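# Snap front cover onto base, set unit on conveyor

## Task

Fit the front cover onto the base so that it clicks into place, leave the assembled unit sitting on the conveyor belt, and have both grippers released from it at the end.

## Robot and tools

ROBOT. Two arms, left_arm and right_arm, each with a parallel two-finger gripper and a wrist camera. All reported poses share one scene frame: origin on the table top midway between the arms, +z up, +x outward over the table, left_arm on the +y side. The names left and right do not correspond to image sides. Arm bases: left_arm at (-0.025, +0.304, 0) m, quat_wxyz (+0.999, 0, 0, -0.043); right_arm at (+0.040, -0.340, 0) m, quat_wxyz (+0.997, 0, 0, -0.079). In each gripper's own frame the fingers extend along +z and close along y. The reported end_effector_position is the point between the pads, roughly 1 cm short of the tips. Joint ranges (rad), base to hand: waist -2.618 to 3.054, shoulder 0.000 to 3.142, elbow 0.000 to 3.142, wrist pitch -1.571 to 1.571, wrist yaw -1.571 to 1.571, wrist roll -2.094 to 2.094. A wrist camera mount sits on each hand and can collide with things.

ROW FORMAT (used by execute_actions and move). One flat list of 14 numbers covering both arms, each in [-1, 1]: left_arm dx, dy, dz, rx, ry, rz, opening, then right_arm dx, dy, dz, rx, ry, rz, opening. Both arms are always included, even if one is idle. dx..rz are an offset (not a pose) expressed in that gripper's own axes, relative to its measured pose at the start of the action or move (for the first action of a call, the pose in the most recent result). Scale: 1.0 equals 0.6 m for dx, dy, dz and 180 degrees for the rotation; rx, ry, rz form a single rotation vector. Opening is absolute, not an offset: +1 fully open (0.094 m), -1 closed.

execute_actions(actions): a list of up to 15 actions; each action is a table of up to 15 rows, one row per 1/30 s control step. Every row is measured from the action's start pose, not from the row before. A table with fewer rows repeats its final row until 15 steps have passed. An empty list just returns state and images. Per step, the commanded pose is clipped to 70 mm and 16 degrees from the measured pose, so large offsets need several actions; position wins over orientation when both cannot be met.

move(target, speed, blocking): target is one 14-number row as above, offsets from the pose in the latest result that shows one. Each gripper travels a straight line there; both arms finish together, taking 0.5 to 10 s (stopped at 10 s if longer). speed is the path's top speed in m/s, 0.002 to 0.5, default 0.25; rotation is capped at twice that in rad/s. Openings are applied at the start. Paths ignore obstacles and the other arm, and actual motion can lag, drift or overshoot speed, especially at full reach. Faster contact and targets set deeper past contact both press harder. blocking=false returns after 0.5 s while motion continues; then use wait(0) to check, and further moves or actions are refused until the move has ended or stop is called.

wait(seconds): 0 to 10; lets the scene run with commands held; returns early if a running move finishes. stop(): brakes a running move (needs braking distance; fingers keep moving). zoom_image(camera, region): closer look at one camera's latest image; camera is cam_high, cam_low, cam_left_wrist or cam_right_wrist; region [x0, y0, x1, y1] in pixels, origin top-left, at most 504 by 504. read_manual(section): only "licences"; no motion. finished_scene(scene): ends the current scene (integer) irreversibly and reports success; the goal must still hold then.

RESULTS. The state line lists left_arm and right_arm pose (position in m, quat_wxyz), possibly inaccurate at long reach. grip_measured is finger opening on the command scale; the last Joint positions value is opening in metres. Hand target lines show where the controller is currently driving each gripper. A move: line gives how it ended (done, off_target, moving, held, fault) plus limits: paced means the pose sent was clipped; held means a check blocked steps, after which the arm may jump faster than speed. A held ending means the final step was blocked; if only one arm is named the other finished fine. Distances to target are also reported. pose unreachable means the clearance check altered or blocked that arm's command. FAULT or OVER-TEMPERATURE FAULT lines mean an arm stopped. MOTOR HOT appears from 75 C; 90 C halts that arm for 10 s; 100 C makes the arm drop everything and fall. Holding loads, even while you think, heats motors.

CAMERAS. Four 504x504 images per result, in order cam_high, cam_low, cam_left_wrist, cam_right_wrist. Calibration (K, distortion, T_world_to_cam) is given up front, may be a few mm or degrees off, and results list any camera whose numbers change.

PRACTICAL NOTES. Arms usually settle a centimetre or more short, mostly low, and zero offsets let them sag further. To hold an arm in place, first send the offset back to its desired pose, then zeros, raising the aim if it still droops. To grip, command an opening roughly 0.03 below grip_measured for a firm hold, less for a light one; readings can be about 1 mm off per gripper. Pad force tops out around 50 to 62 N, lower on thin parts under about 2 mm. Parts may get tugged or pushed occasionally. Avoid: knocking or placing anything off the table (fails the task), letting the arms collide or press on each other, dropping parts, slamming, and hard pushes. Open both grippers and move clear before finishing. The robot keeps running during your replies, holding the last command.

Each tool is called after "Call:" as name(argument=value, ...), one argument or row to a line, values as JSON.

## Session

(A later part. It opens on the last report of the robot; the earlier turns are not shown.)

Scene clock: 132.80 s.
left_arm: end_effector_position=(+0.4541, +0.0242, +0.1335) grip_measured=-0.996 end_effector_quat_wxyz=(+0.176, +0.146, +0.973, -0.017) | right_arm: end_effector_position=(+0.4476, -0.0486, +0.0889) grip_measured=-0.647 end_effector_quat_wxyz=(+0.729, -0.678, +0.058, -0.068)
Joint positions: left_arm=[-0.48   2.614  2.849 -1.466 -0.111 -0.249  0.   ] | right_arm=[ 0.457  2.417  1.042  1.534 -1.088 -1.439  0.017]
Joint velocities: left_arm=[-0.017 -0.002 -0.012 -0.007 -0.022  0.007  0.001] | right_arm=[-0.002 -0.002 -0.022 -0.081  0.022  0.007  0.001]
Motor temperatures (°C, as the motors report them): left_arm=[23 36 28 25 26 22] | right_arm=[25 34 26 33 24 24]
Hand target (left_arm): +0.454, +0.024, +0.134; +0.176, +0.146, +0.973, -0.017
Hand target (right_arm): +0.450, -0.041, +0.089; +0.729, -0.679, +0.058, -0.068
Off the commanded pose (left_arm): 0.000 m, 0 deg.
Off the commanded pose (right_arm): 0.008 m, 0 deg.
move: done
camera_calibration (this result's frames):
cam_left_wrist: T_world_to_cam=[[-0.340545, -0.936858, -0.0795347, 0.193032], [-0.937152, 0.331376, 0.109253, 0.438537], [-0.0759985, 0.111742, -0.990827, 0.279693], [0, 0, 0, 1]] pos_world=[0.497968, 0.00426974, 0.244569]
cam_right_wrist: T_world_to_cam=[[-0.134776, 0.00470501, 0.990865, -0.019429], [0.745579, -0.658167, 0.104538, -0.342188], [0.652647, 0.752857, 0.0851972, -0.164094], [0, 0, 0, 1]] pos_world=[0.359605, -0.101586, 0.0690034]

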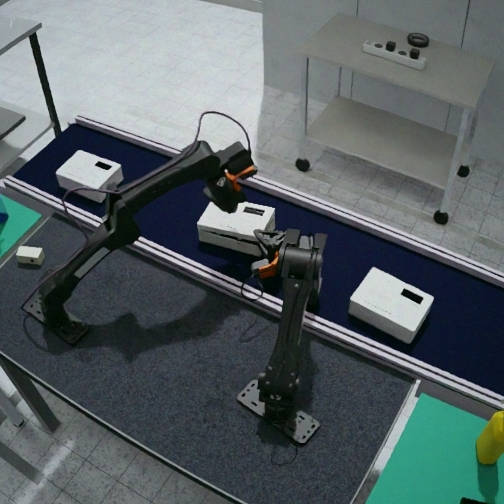

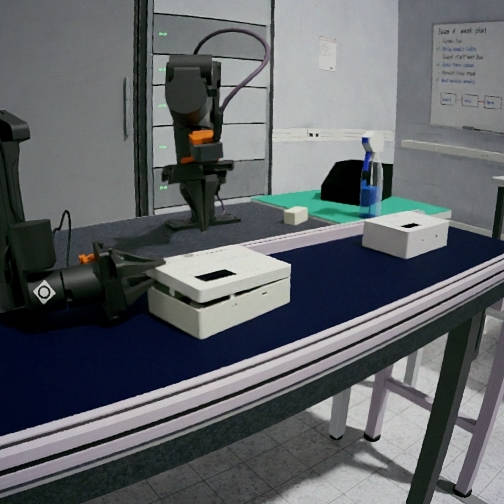

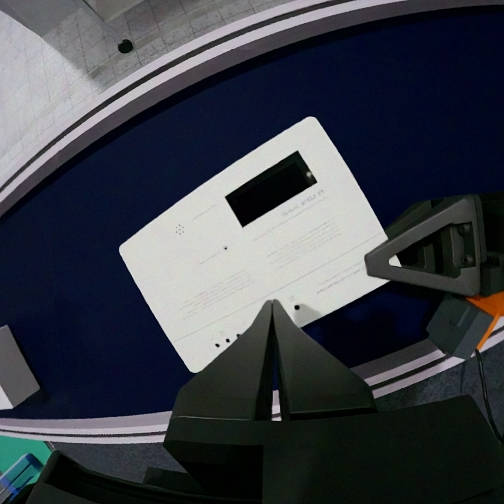

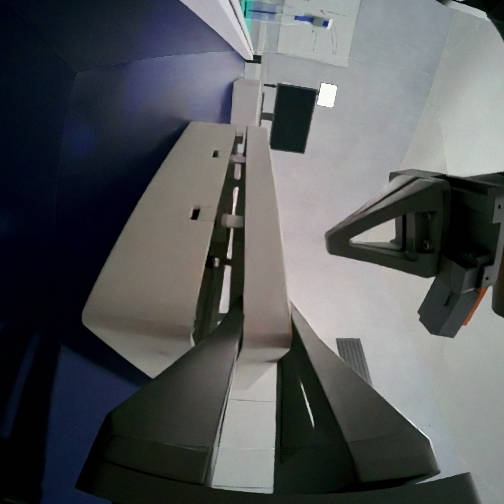

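Call:
move(
  target=[0,0,0.085,0,0,0,-1, 0,0,0,0,0,0,-0.8],
  speed=0.06,
)

Call:
zoom_image(
  camera="cam_low",
  region=[110, 235, 300, 345],
)

Call:
zoom_image(
  camera="cam_right_wrist",
  region=[60, 100, 300, 340],
)

Scene clock: 134.40 s.
left_arm: end_effector_position=(+0.4702, +0.0159, +0.0918) grip_measured=-0.996 end_effector_quat_wxyz=(+0.182, +0.146, +0.972, -0.018) | right_arm: end_effector_position=(+0.4476, -0.0485, +0.0881) grip_measured=-0.647 end_effector_quat_wxyz=(+0.729, -0.679, +0.061, -0.065)
Joint positions: left_arm=[-0.477  2.585  2.609 -1.243 -0.111 -0.244  0.   ] | right_arm=[ 0.457  2.418  1.042  1.53  -1.089 -1.435  0.017]
Joint velocities: left_arm=[ 0.017 -0.017 -0.007  0.095 -0.007 -0.051 -0.   ] | right_arm=[ 0.002 -0.012  0.002 -0.022  0.007  0.022 -0.001]
Motor temperatures (°C, as the motors report them): left_arm=[23 36 28 25 26 22] | right_arm=[25 34 26 33 24 24]
Hand target (left_arm): +0.471, +0.021, +0.086; +0.176, +0.146, +0.973, -0.017
Hand target (right_arm): +0.448, -0.049, +0.089; +0.729, -0.678, +0.058, -0.068
Off the commanded pose (left_arm): 0.007 m, 1 deg.
Off the commanded pose (right_arm): 0.001 m, 0 deg.
move: done
camera_calibration (this result's frames):
cam_left_wrist: T_world_to_cam=[[-0.341043, -0.936738, -0.0788188, 0.187574], [-0.937818, 0.333265, 0.0971143, 0.462331], [-0.064703, 0.107038, -0.992147, 0.235383], [0, 0, 0, 1]] pos_world=[0.512783, -0.00356623, 0.20342]
cam_right_wrist: T_world_to_cam=[[-0.126737, 0.0051565, 0.991923, -0.0223445], [0.74685, -0.657605, 0.0988429, -0.342132], [0.652803, 0.753345, 0.0794918, -0.163606], [0, 0, 0, 1]] pos_world=[0.359491, -0.101621, 0.0689866]

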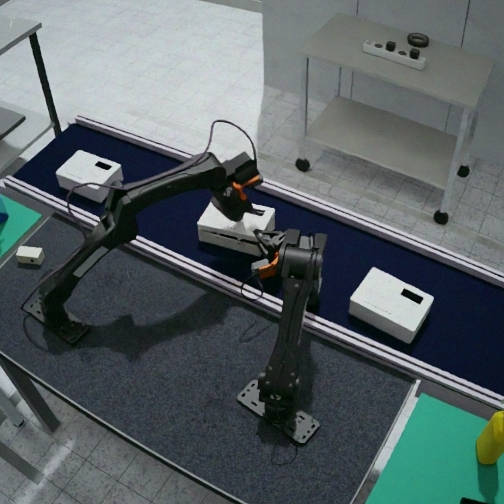

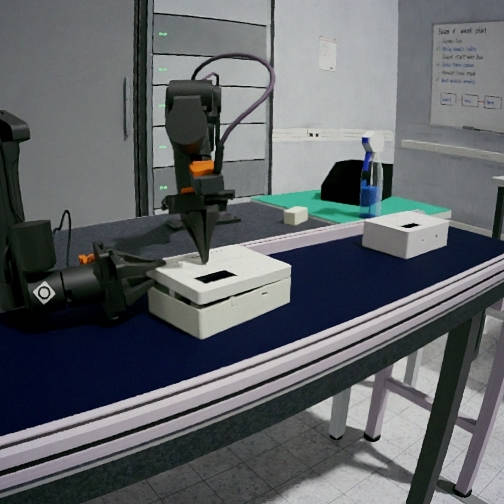

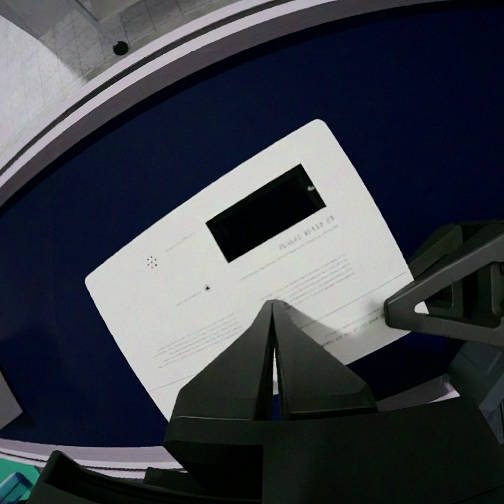

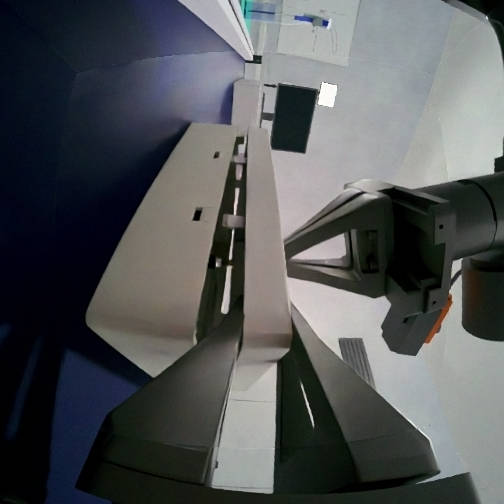

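Region (110, 235, 300, 345) of cam_low's 504x504 image, scaled by 2.653, with more detail than that image has; it fills the top 292 rows of this view, and the rest is white.

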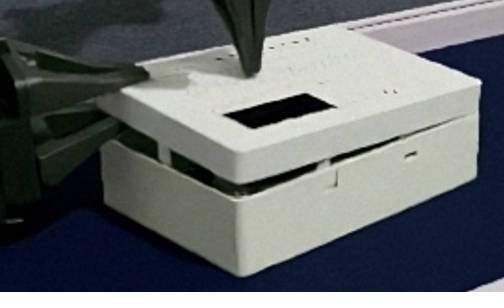

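Region (60, 100, 300, 340) of cam_right_wrist's 504x504 image, scaled by 2.100, with more detail than that image has.

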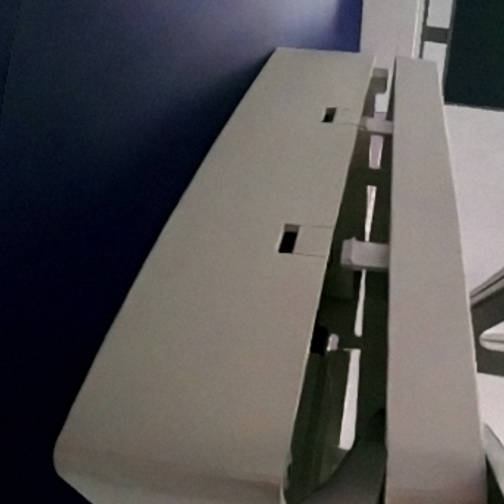

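Good. Release the right gripper and withdraw while left presses.

Call:
move(
  target=[0,0,0.012,0,0,0,-1, 0,0,0,0,0,0,-0.4],
  speed=0.04,
)

Call:
move(
  target=[0,0,0.02,0,0,0,-1, 0,0,-0.08,0,0,0,-0.4],
  speed=0.05,
)

Call:
zoom_image(
  camera="cam_low",
  region=[110, 235, 300, 345],
)

Call:
zoom_image(
  camera="cam_right_wrist",
  region=[60, 60, 340, 340],
)

Scene clock: 135.33 s.
left_arm: end_effector_position=(+0.4708, +0.0156, +0.0912) grip_measured=-0.996 end_effector_quat_wxyz=(+0.183, +0.146, +0.972, -0.019) | right_arm: end_effector_position=(+0.4476, -0.0485, +0.0881) grip_measured=-0.402 end_effector_quat_wxyz=(+0.729, -0.679, +0.061, -0.065)
Joint positions: left_arm=[-0.477  2.586  2.609 -1.24  -0.111 -0.244  0.   ] | right_arm=[ 0.457  2.418  1.042  1.53  -1.089 -1.435  0.028]
Joint velocities: left_arm=[ 0.007  0.002 -0.022 -0.007  0.007 -0.022 -0.001] | right_arm=[ 0.007 -0.007 -0.007 -0.022  0.022 -0.037 -0.   ]
Motor temperatures (°C, as the motors report them): left_arm=[23 36 28 25 26 22] | right_arm=[25 34 26 33 24 24]
Hand target (left_arm): +0.473, +0.015, +0.085; +0.182, +0.146, +0.972, -0.018
Hand target (right_arm): +0.448, -0.049, +0.088; +0.729, -0.679, +0.061, -0.065
Off the commanded pose (left_arm): 0.006 m, 0 deg.
Off the commanded pose (right_arm): 0.000 m, 0 deg.
move: done
camera_calibration (this result's frames):
cam_left_wrist: T_world_to_cam=[[-0.340942, -0.936802, -0.0784969, 0.187316], [-0.937943, 0.333344, 0.0956324, 0.463201], [-0.0634221, 0.106231, -0.992317, 0.234293], [0, 0, 0, 1]] pos_world=[0.51318, -0.0038163, 0.202899]
cam_right_wrist: T_world_to_cam=[[-0.126737, 0.0051565, 0.991923, -0.0223445], [0.74685, -0.657605, 0.0988429, -0.342132], [0.652803, 0.753345, 0.0794918, -0.163606], [0, 0, 0, 1]] pos_world=[0.359491, -0.101621, 0.0689866]

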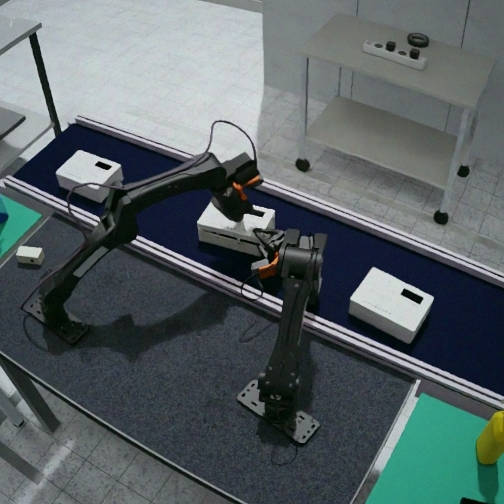

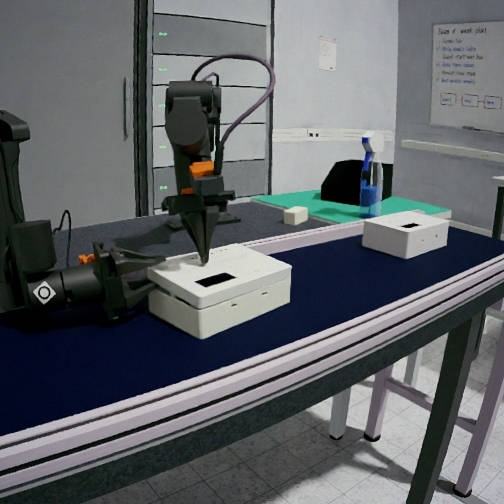

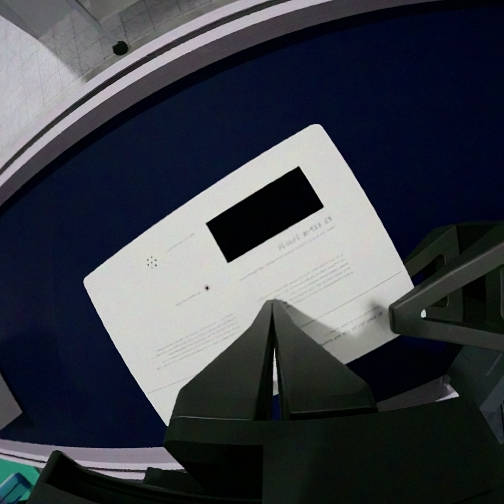

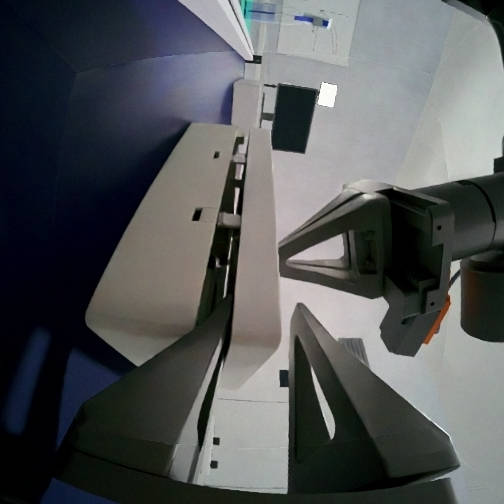

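Scene clock: 136.67 s.
left_arm: end_effector_position=(+0.4727, +0.0144, +0.0893) grip_measured=-0.996 end_effector_quat_wxyz=(+0.186, +0.146, +0.971, -0.020) | right_arm: end_effector_position=(+0.4435, -0.0915, +0.0805) grip_measured=-0.402 end_effector_quat_wxyz=(+0.722, -0.686, +0.063, -0.064)
Joint positions: left_arm=[-0.477  2.586  2.598 -1.223 -0.111 -0.244  0.   ] | right_arm=[ 0.351  2.403  0.973  1.565 -1.195 -1.442  0.028]
Joint velocities: left_arm=[ 0.007  0.002 -0.012 -0.037 -0.007  0.037 -0.001] | right_arm=[-0.002 -0.002  0.007 -0.081 -0.037  0.007  0.001]
Motor temperatures (°C, as the motors report them): left_arm=[23 36 28 25 26 22] | right_arm=[25 34 26 33 24 24]
Hand target (left_arm): +0.475, +0.015, +0.080; +0.183, +0.146, +0.972, -0.019
Hand target (right_arm): +0.440, -0.096, +0.084; +0.721, -0.687, +0.061, -0.065
Off the commanded pose (left_arm): 0.010 m, 0 deg.
Off the commanded pose (right_arm): 0.007 m, 1 deg.
joint sent to its limit (right arm) — the command would take joint 4 (wrist pitch) past its upper limit, so that joint was sent only as far as its limit.
move: done
camera_calibration (this result's frames):
cam_left_wrist: T_world_to_cam=[[-0.34049, -0.937086, -0.077046, 0.186351], [-0.938479, 0.333681, 0.0889612, 0.466419], [-0.0576554, 0.102596, -0.993051, 0.230029], [0, 0, 0, 1]] pos_world=[0.514437, -0.00460893, 0.201295]
cam_right_wrist: T_world_to_cam=[[-0.120236, 0.0257541, 0.992411, -0.0161134], [0.746751, -0.656358, 0.107506, -0.367128], [0.654146, 0.75401, 0.0596856, -0.126919], [0, 0, 0, 1]] pos_world=[0.35524, -0.144854, 0.0630348]

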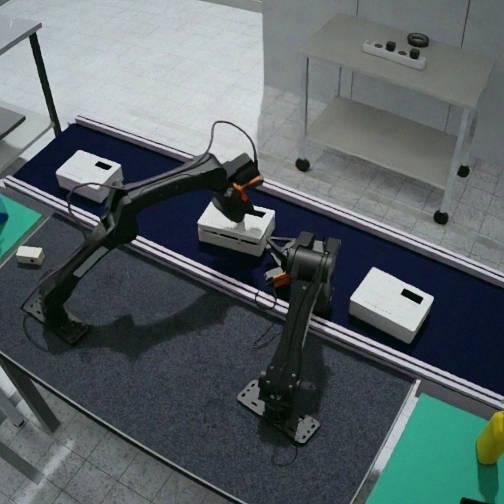

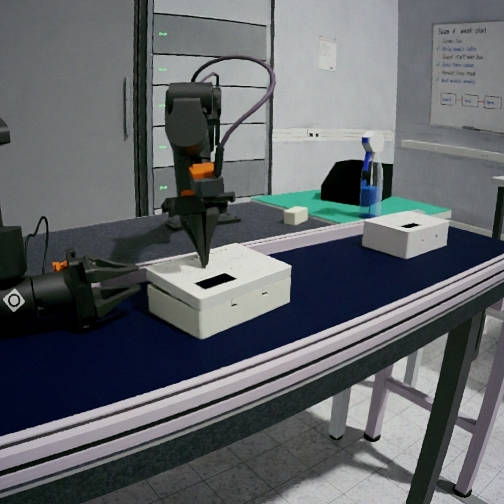

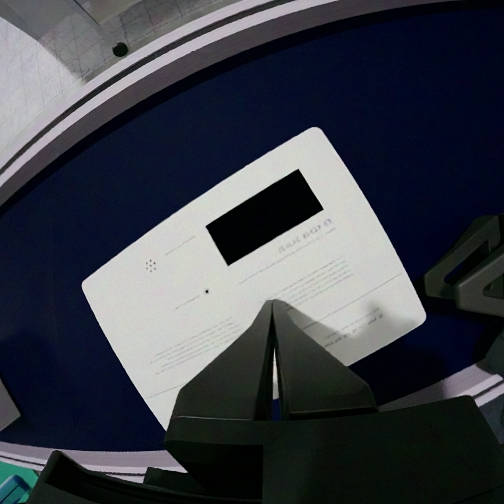

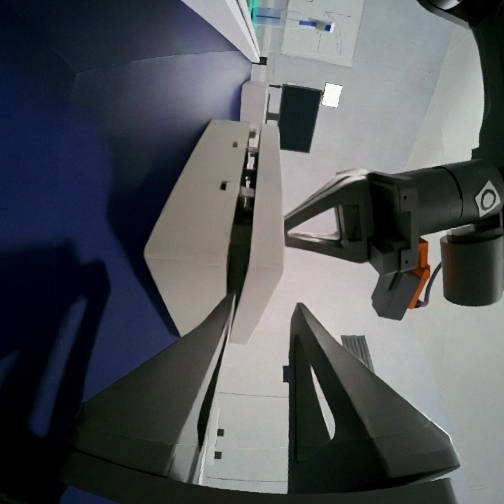

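Region (110, 235, 300, 345) of cam_low's 504x504 image, scaled by 2.653, with more detail than that image has; it fills the top 292 rows of this view, and the rest is white.

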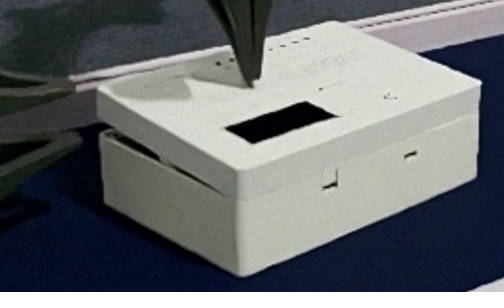

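Region (60, 60, 340, 340) of cam_right_wrist's 504x504 image, scaled by 1.800, with more detail than that image has.

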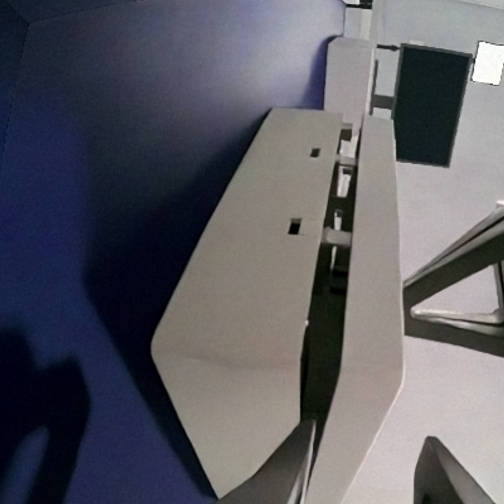

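Call:
move(
  target=[-0.012,0,0.03,0,0,0,-1, 0,0,0,0,0,0,-0.4],
  speed=0.03,
)

Call:
zoom_image(
  camera="cam_low",
  region=[110, 235, 300, 345],
)

Call:
zoom_image(
  camera="cam_right_wrist",
  region=[60, 60, 340, 340],
)

Scene clock: 137.77 s.
left_arm: end_effector_position=(+0.4884, +0.0044, +0.0875) grip_measured=-0.996 end_effector_quat_wxyz=(+0.208, +0.144, +0.967, -0.030) | right_arm: end_effector_position=(+0.4433, -0.0915, +0.0804) grip_measured=-0.402 end_effector_quat_wxyz=(+0.722, -0.687, +0.062, -0.064)
Joint positions: left_arm=[-0.477  2.677  2.749 -1.234 -0.111 -0.244  0.   ] | right_arm=[ 0.351  2.403  0.973  1.565 -1.196 -1.443  0.028]
Joint velocities: left_arm=[ 0.002  0.012  0.061 -0.081 -0.037  0.066  0.001] | right_arm=[ 0.002  0.002  0.002  0.037 -0.051  0.007 -0.   ]
Motor temperatures (°C, as the motors report them): left_arm=[23 36 28 25 26 22] | right_arm=[25 34 26 33 24 24]
Hand target (left_arm): +0.485, +0.011, +0.075; +0.188, +0.146, +0.971, -0.021
Hand target (right_arm): +0.444, -0.092, +0.080; +0.722, -0.686, +0.063, -0.064
Off the commanded pose (left_arm): 0.014 m, 3 deg.
Off the commanded pose (right_arm): 0.000 m, 0 deg.
move: off_target (left_arm)
camera_calibration (this result's frames):
cam_left_wrist: T_world_to_cam=[[-0.337845, -0.938829, -0.0667838, 0.180085], [-0.941058, 0.3357, 0.041427, 0.490115], [-0.0164735, 0.0768433, -0.996907, 0.210522], [0, 0, 0, 1]] pos_world=[0.525536, -0.0116401, 0.201594]
cam_right_wrist: T_world_to_cam=[[-0.120666, 0.0258378, 0.992357, -0.0159102], [0.747439, -0.655501, 0.107952, -0.367215], [0.65328, 0.754752, 0.0597843, -0.126372], [0, 0, 0, 1]] pos_world=[0.355107, -0.144919, 0.0629852]

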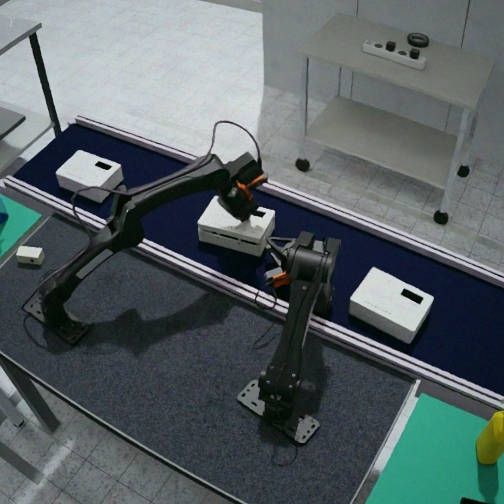

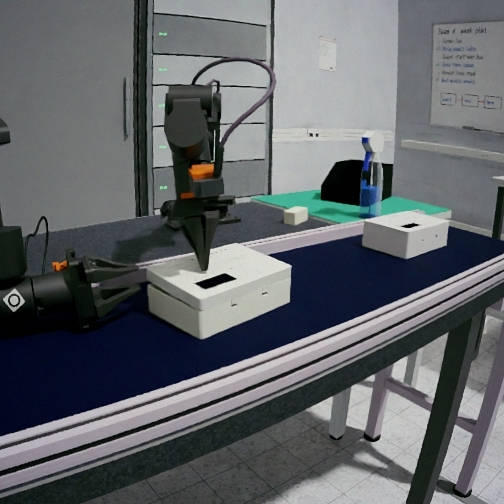

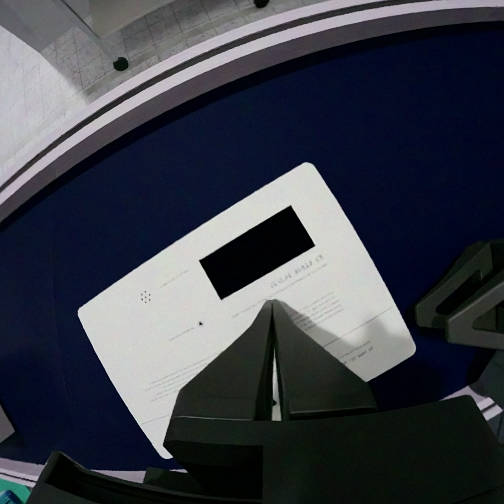

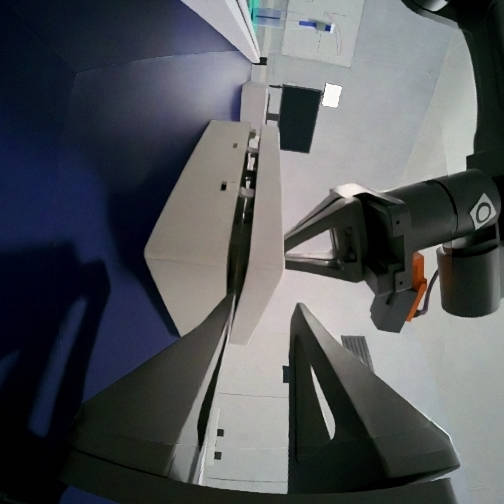

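Region (110, 235, 300, 345) of cam_low's 504x504 image, scaled by 2.653, with more detail than that image has; it fills the top 292 rows of this view, and the rest is white.

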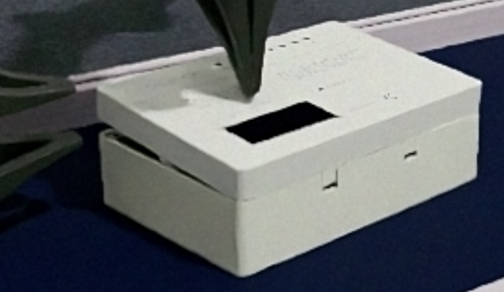

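Region (60, 60, 340, 340) of cam_right_wrist's 504x504 image, scaled by 1.800, with more detail than that image has.

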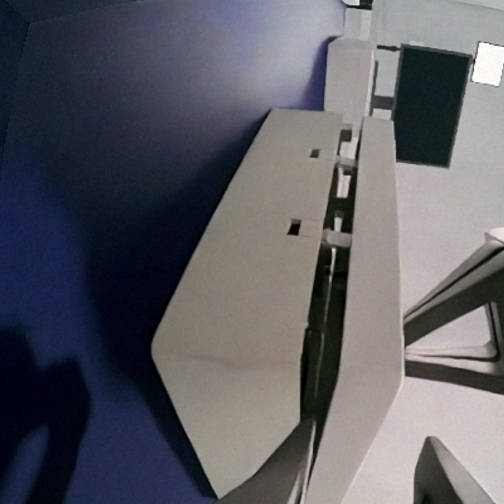

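Call:
move(
  target=[0,0,-0.035,0,0,0,-1, 0,0,0,0,0,0,-0.4],
  speed=0.08,
)

Call:
move(
  target=[0.085,-0.01,0,0,0,0,-1, 0,0,0,0,0,0,-0.4],
  speed=0.08,
)

Scene clock: 139.27 s.
left_arm: end_effector_position=(+0.4837, +0.0075, +0.0938) grip_measured=-0.996 end_effector_quat_wxyz=(+0.203, +0.144, +0.968, -0.027) | right_arm: end_effector_position=(+0.4433, -0.0915, +0.0804) grip_measured=-0.402 end_effector_quat_wxyz=(+0.722, -0.687, +0.062, -0.064)
Joint positions: left_arm=[-0.477  2.663  2.752 -1.263 -0.111 -0.244  0.   ] | right_arm=[ 0.351  2.403  0.973  1.565 -1.196 -1.443  0.028]
Joint velocities: left_arm=[ 0.002  0.002  0.017 -0.066  0.007 -0.022 -0.   ] | right_arm=[ 0.007 -0.007  0.002  0.051 -0.095  0.037 -0.001]
Motor temperatures (°C, as the motors report them): left_arm=[23 36 28 25 26 22] | right_arm=[25 34 26 33 24 24]
Hand target (left_arm): +0.480, +0.006, +0.107; +0.208, +0.144, +0.967, -0.030
Hand target (right_arm): +0.443, -0.091, +0.080; +0.722, -0.687, +0.062, -0.064
Off the commanded pose (left_arm): 0.013 m, 1 deg.
Off the commanded pose (right_arm): 0.000 m, 0 deg.
move: off_target (left_arm)
camera_calibration (this result's frames):
cam_left_wrist: T_world_to_cam=[[-0.338504, -0.938414, -0.0692368, 0.182266], [-0.940602, 0.335413, 0.0525836, 0.483078], [-0.0261223, 0.0829241, -0.996213, 0.221068], [0, 0, 0, 1]] pos_world=[0.521857, -0.00932185, 0.207448]
cam_right_wrist: T_world_to_cam=[[-0.120666, 0.0258378, 0.992357, -0.0159102], [0.747439, -0.655501, 0.107952, -0.367215], [0.65328, 0.754752, 0.0597843, -0.126372], [0, 0, 0, 1]] pos_world=[0.355107, -0.144919, 0.0629852]

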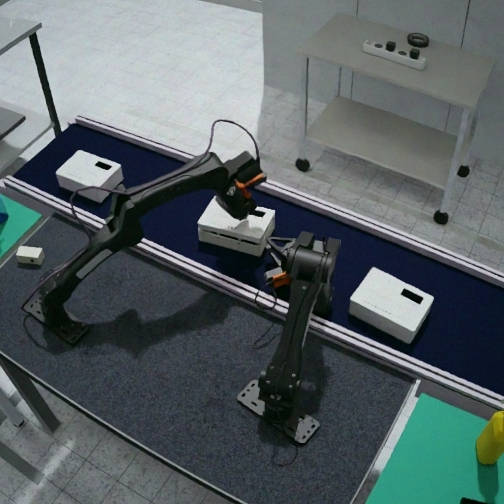

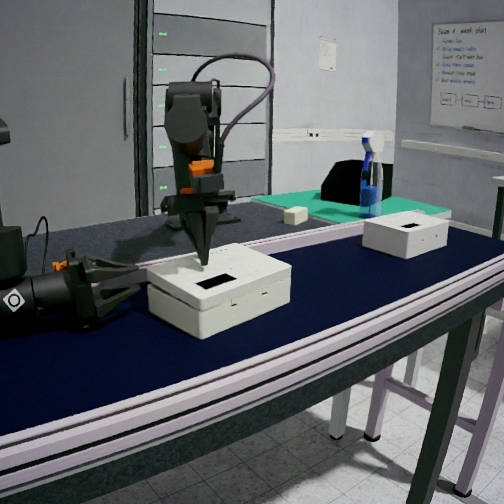

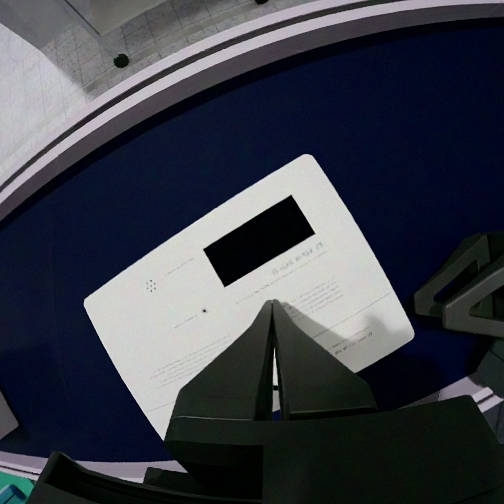

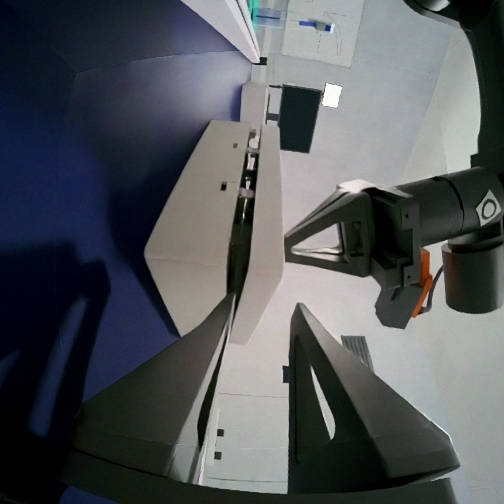

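Scene clock: 140.30 s.
left_arm: end_effector_position=(+0.4492, +0.0185, +0.0899) grip_measured=-0.996 end_effector_quat_wxyz=(+0.224, +0.139, +0.964, -0.032) | right_arm: end_effector_position=(+0.4433, -0.0915, +0.0804) grip_measured=-0.402 end_effector_quat_wxyz=(+0.722, -0.687, +0.062, -0.064)
Joint positions: left_arm=[-0.5    2.302  2.056 -0.886 -0.132 -0.27   0.   ] | right_arm=[ 0.351  2.403  0.973  1.565 -1.196 -1.443  0.028]
Joint velocities: left_arm=[-0.007  0.002 -0.022 -0.022 -0.037 -0.037 -0.   ] | right_arm=[ 0.007  0.012 -0.007 -0.066  0.007 -0.051 -0.001]
Motor temperatures (°C, as the motors report them): left_arm=[23 36 28 25 26 22] | right_arm=[25 34 26 33 24 24]
Hand target (left_arm): +0.437, +0.016, +0.074; +0.203, +0.144, +0.968, -0.027
Hand target (right_arm): +0.443, -0.091, +0.080; +0.722, -0.687, +0.062, -0.064
Off the commanded pose (left_arm): 0.021 m, 3 deg.
Off the commanded pose (right_arm): 0.000 m, 0 deg.
move: off_target (left_arm)
camera_calibration (this result's frames):
cam_left_wrist: T_world_to_cam=[[-0.327217, -0.94255, -0.0672996, 0.175525], [-0.944842, 0.327421, 0.00828861, 0.453241], [0.0142229, 0.0662997, -0.997698, 0.197698], [0, 0, 0, 1]] pos_world=[0.482864, 0.0039332, 0.205299]
cam_right_wrist: T_world_to_cam=[[-0.120666, 0.0258378, 0.992357, -0.0159102], [0.747439, -0.655501, 0.107952, -0.367215], [0.65328, 0.754752, 0.0597843, -0.126372], [0, 0, 0, 1]] pos_world=[0.355107, -0.144919, 0.0629852]

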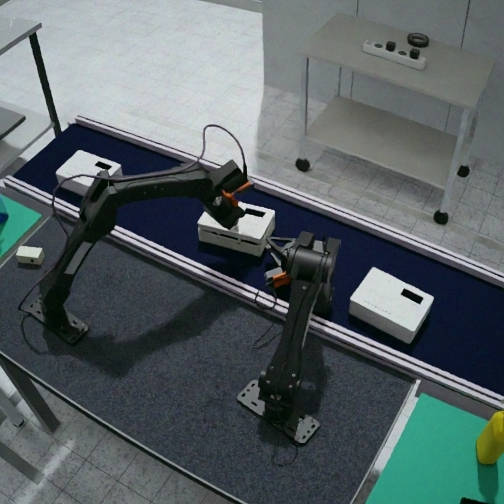

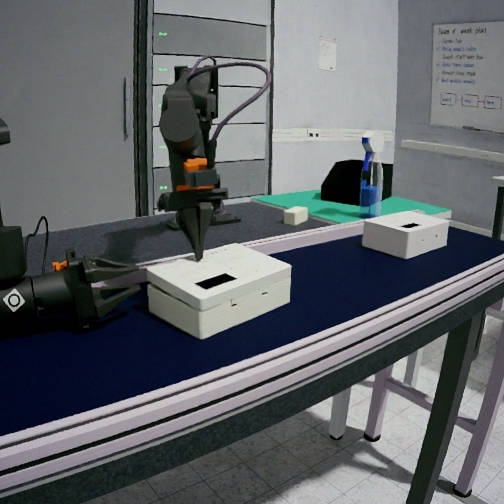

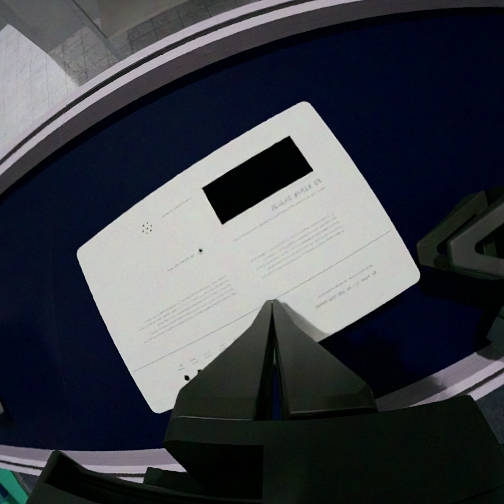

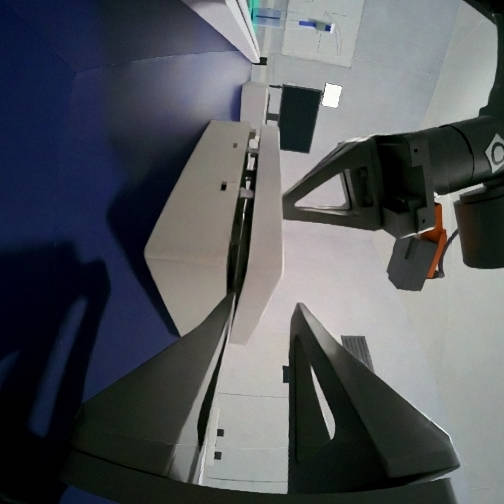

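Call:
move(
  target=[0,0,-0.03,0,0,0,-1, 0,0,0,0,0,0,-0.4],
  speed=0.06,
)

Call:
zoom_image(
  camera="cam_right_wrist",
  region=[130, 100, 310, 280],
)

Call:
zoom_image(
  camera="cam_high",
  region=[180, 190, 300, 270],
)

Scene clock: 141.27 s.
left_arm: end_effector_position=(+0.4452, +0.0212, +0.0948) grip_measured=-0.996 end_effector_quat_wxyz=(+0.220, +0.139, +0.965, -0.030) | right_arm: end_effector_position=(+0.4433, -0.0915, +0.0804) grip_measured=-0.402 end_effector_quat_wxyz=(+0.722, -0.687, +0.062, -0.064)
Joint positions: left_arm=[-0.5    2.288  2.055 -0.909 -0.132 -0.27   0.   ] | right_arm=[ 0.351  2.403  0.973  1.565 -1.196 -1.443  0.028]
Joint velocities: left_arm=[-0.022  0.022 -0.002  0.022  0.022  0.051 -0.   ] | right_arm=[-0.007 -0.027 -0.032 -0.095 -0.081  0.066  0.   ]
Motor temperatures (°C, as the motors report them): left_arm=[23 36 28 25 26 22] | right_arm=[25 34 26 33 24 24]
Hand target (left_arm): +0.442, +0.020, +0.106; +0.224, +0.139, +0.964, -0.032
Hand target (right_arm): +0.443, -0.091, +0.080; +0.722, -0.687, +0.062, -0.064
Off the commanded pose (left_arm): 0.012 m, 1 deg.
Off the commanded pose (right_arm): 0.000 m, 0 deg.
move: off_target (left_arm)
camera_calibration (this result's frames):
cam_left_wrist: T_world_to_cam=[[-0.327419, -0.942327, -0.0694019, 0.17734], [-0.944857, 0.327035, 0.0171456, 0.447681], [0.00654004, 0.0711887, -0.997441, 0.205748], [0, 0, 0, 1]] pos_world=[0.479714, 0.00605799, 0.209853]
cam_right_wrist: T_world_to_cam=[[-0.120666, 0.0258378, 0.992357, -0.0159102], [0.747439, -0.655501, 0.107952, -0.367215], [0.65328, 0.754752, 0.0597843, -0.126372], [0, 0, 0, 1]] pos_world=[0.355107, -0.144919, 0.0629852]

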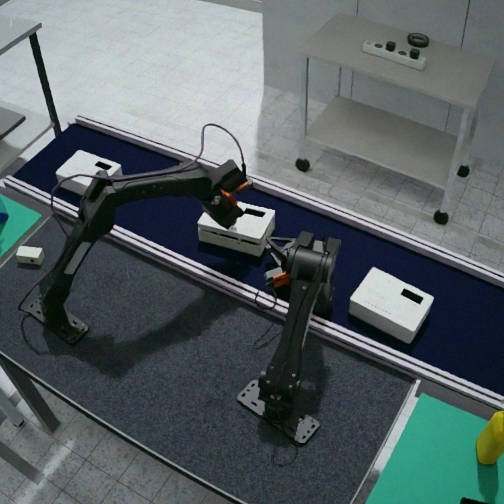

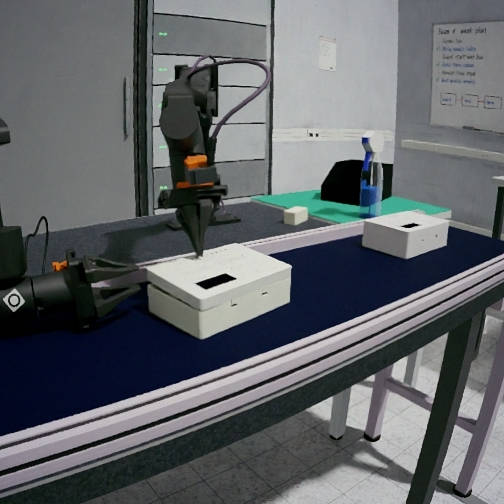

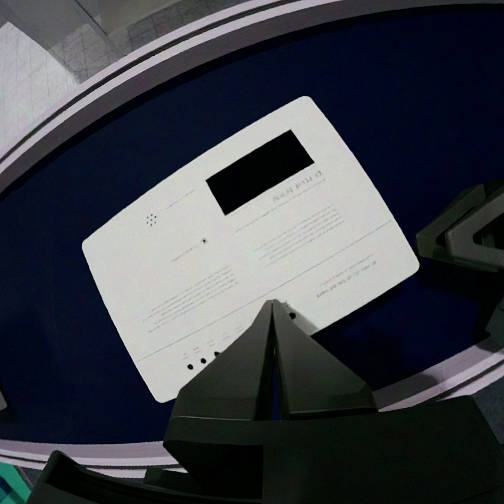

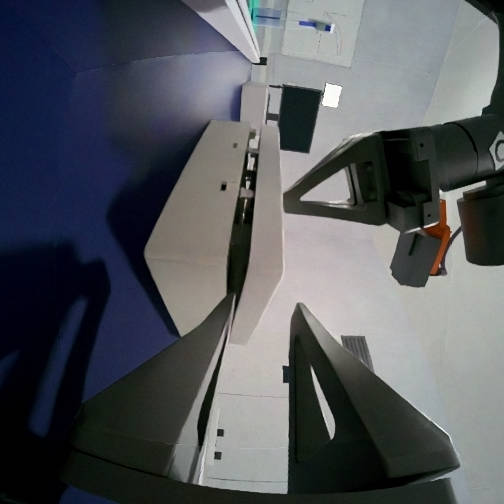

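Region (130, 100, 310, 280) of cam_right_wrist's 504x504 image, scaled by 2.800, with more detail than that image has.

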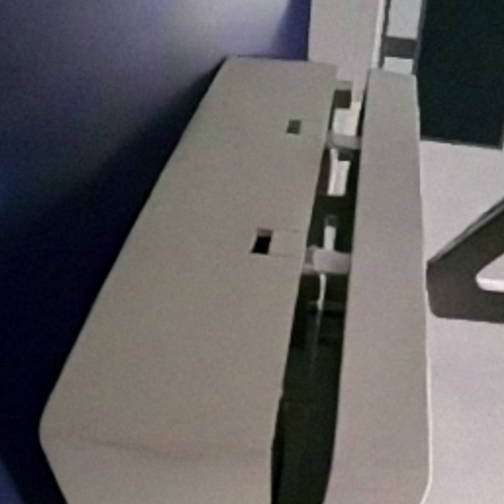

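Region (180, 190, 300, 270) of cam_high's 504x504 image, scaled by 4.200, with more detail than that image has.

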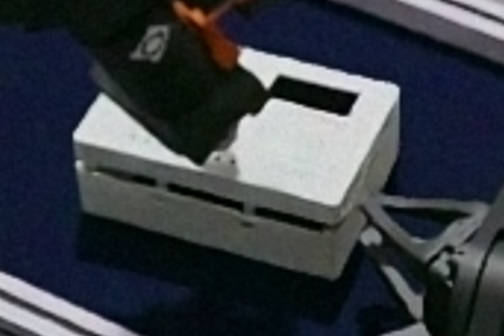

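Call:
move(
  target=[0,0,-0.03,0,0,0,-1, 0,-0.01,0.03,0,0,0,-1],
  speed=0.04,
)

Call:
zoom_image(
  camera="cam_low",
  region=[80, 235, 300, 345],
)

Scene clock: 142.37 s.
left_arm: end_effector_position=(+0.4408, +0.0241, +0.0995) grip_measured=-0.996 end_effector_quat_wxyz=(+0.215, +0.140, +0.966, -0.027) | right_arm: end_effector_position=(+0.4400, -0.0789, +0.0777) grip_measured=-0.986 end_effector_quat_wxyz=(+0.720, -0.688, +0.066, -0.057)
Joint positions: left_arm=[-0.5    2.274  2.055 -0.934 -0.132 -0.27   0.   ] | right_arm=[ 0.385  2.403  0.973  1.541 -1.169 -1.451  0.001]
Joint velocities: left_arm=[-0.012  0.012 -0.007  0.022  0.051 -0.095  0.001] | right_arm=[ 0.007 -0.007  0.002 -0.066 -0.037  0.007  0.001]
Motor temperatures (°C, as the motors report them): left_arm=[23 36 28 25 26 22] | right_arm=[25 34 26 33 24 24]
Hand target (left_arm): +0.438, +0.023, +0.111; +0.220, +0.139, +0.965, -0.030
Hand target (right_arm): +0.446, -0.074, +0.088; +0.722, -0.686, +0.063, -0.064
Off the commanded pose (left_arm): 0.012 m, 1 deg.
Off the commanded pose (right_arm): 0.013 m, 1 deg.
move: off_target (left_arm, right_arm)
camera_calibration (this result's frames):
cam_left_wrist: T_world_to_cam=[[-0.328071, -0.941895, -0.0721368, 0.179526], [-0.944649, 0.326897, 0.0278561, 0.441324], [-0.00265624, 0.0772827, -0.997006, 0.214127], [0, 0, 0, 1]] pos_world=[0.476362, 0.00827885, 0.214143]
cam_right_wrist: T_world_to_cam=[[-0.104598, 0.0284346, 0.994108, -0.020867], [0.752737, -0.651013, 0.0978227, -0.357436], [0.649959, 0.758534, 0.0466911, -0.13075], [0, 0, 0, 1]] pos_world=[0.351855, -0.132924, 0.0618143]

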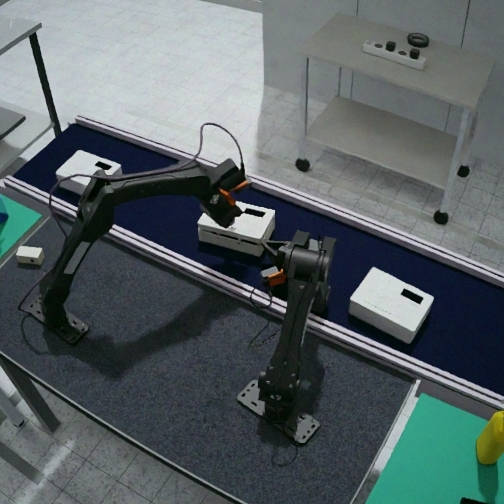

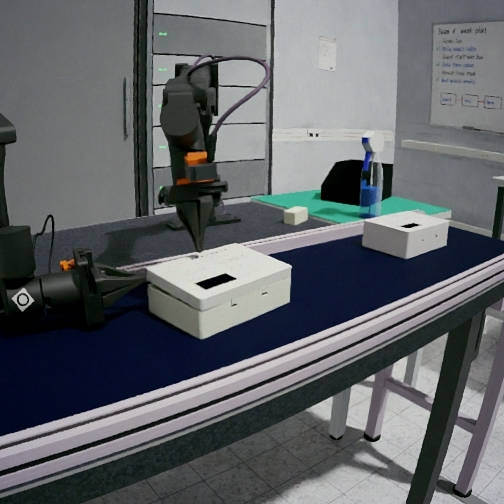

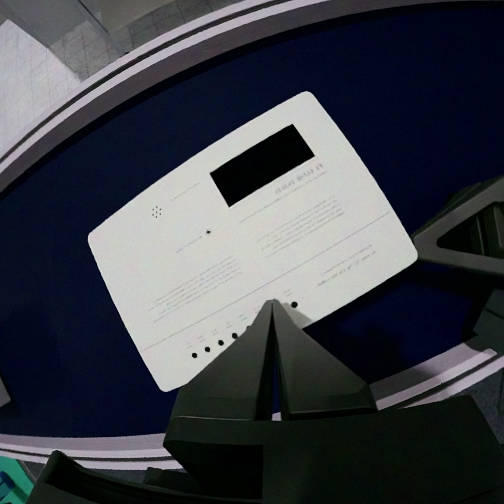

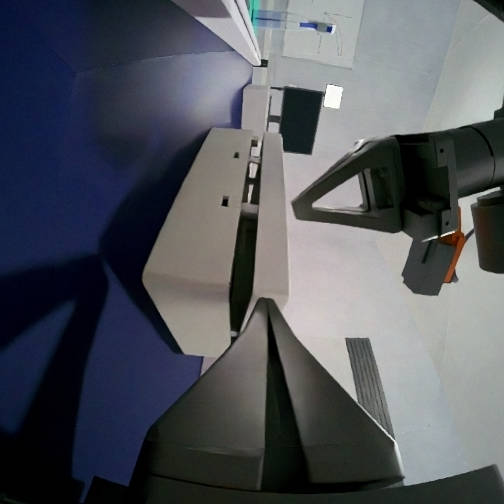

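Region (80, 235, 300, 345) of cam_low's 504x504 image, scaled by 2.291, with more detail than that image has.

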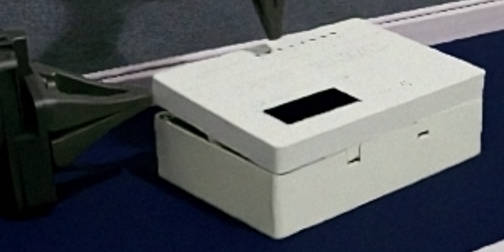

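Tip is at the lid corner. Nudge gently.

Call:
move(
  target=[0,0,0,0,0,0,-1, 0.012,0,0.014,0,0,0,-1],
  speed=0.03,
)

Call:
zoom_image(
  camera="cam_low",
  region=[80, 235, 300, 345],
)

Call:
zoom_image(
  camera="cam_right_wrist",
  region=[130, 110, 310, 290],
)

Scene clock: 143.33 s.
left_arm: end_effector_position=(+0.4406, +0.0242, +0.0994) grip_measured=-0.996 end_effector_quat_wxyz=(+0.215, +0.140, +0.966, -0.027) | right_arm: end_effector_position=(+0.4445, -0.0780, +0.0813) grip_measured=-0.986 end_effector_quat_wxyz=(+0.721, -0.687, +0.062, -0.061)
Joint positions: left_arm=[-0.5    2.274  2.055 -0.935 -0.132 -0.27   0.   ] | right_arm=[ 0.385  2.403  0.993  1.533 -1.167 -1.453  0.001]
Joint velocities: left_arm=[-0.012 -0.002 -0.022 -0.022 -0.051 -0.022 -0.001] | right_arm=[-0.017 -0.012  0.012 -0.007 -0.037 -0.022  0.   ]
Motor temperatures (°C, as the motors report them): left_arm=[23 36 28 25 26 22] | right_arm=[25 34 26 33 24 24]
Hand target (left_arm): +0.441, +0.024, +0.100; +0.215, +0.140, +0.966, -0.027
Hand target (right_arm): +0.448, -0.072, +0.078; +0.720, -0.688, +0.066, -0.057
Off the commanded pose (left_arm): 0.000 m, 0 deg.
Off the commanded pose (right_arm): 0.008 m, 1 deg.
move: done
camera_calibration (this result's frames):
cam_left_wrist: T_world_to_cam=[[-0.32814, -0.941849, -0.0724192, 0.179639], [-0.944622, 0.326879, 0.0289639, 0.440955], [-0.00360733, 0.077913, -0.996954, 0.2144], [0, 0, 0, 1]] pos_world=[0.476256, 0.00834926, 0.213984]
cam_right_wrist: T_world_to_cam=[[-0.117846, 0.0259874, 0.992692, -0.0182164], [0.750587, -0.652185, 0.106178, -0.360383], [0.650178, 0.757615, 0.0573516, -0.135615], [0, 0, 0, 1]] pos_world=[0.356526, -0.131819, 0.0641259]

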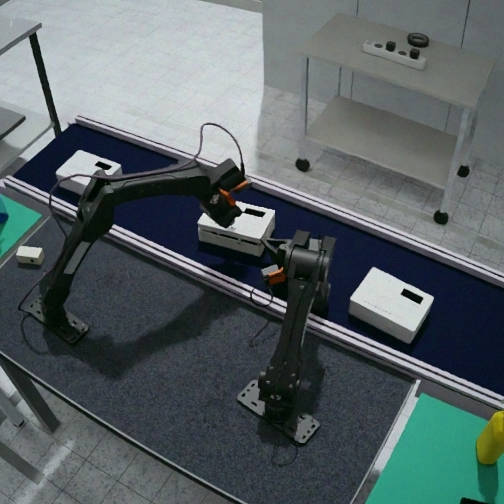

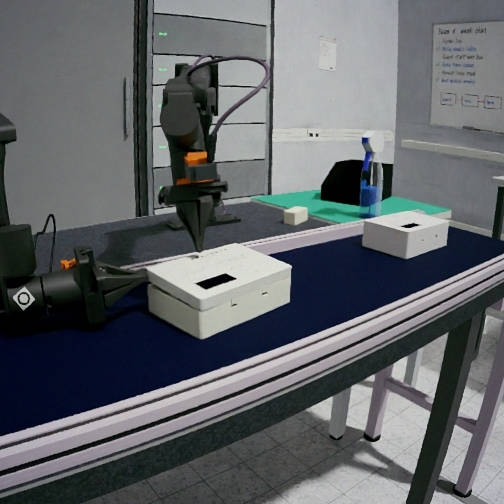

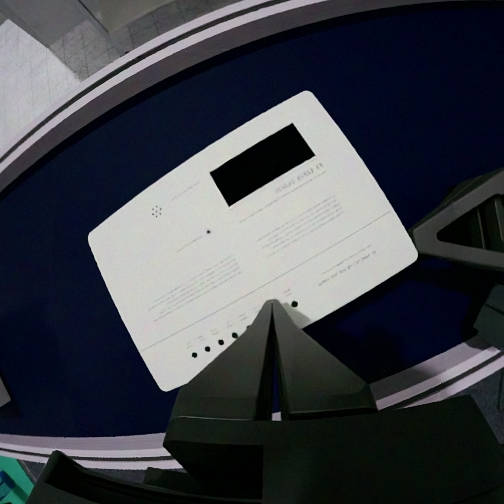

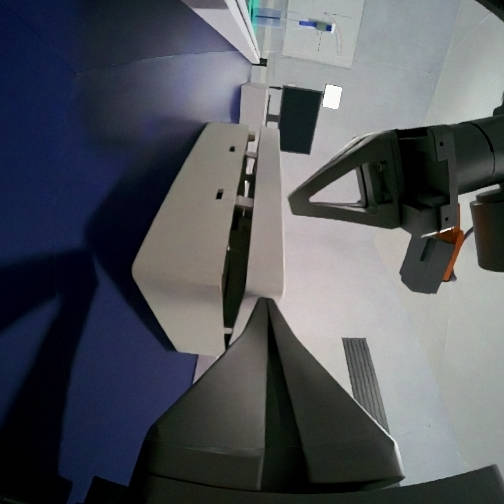

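Region (80, 235, 300, 345) of cam_low's 504x504 image, scaled by 2.291, with more detail than that image has.

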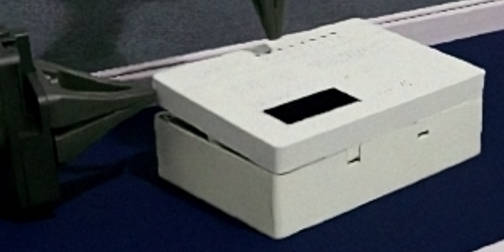

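Region (130, 110, 310, 290) of cam_right_wrist's 504x504 image, scaled by 2.800, with more detail than that image has.

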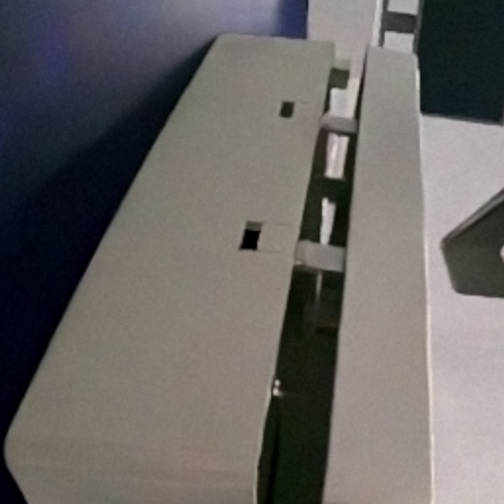

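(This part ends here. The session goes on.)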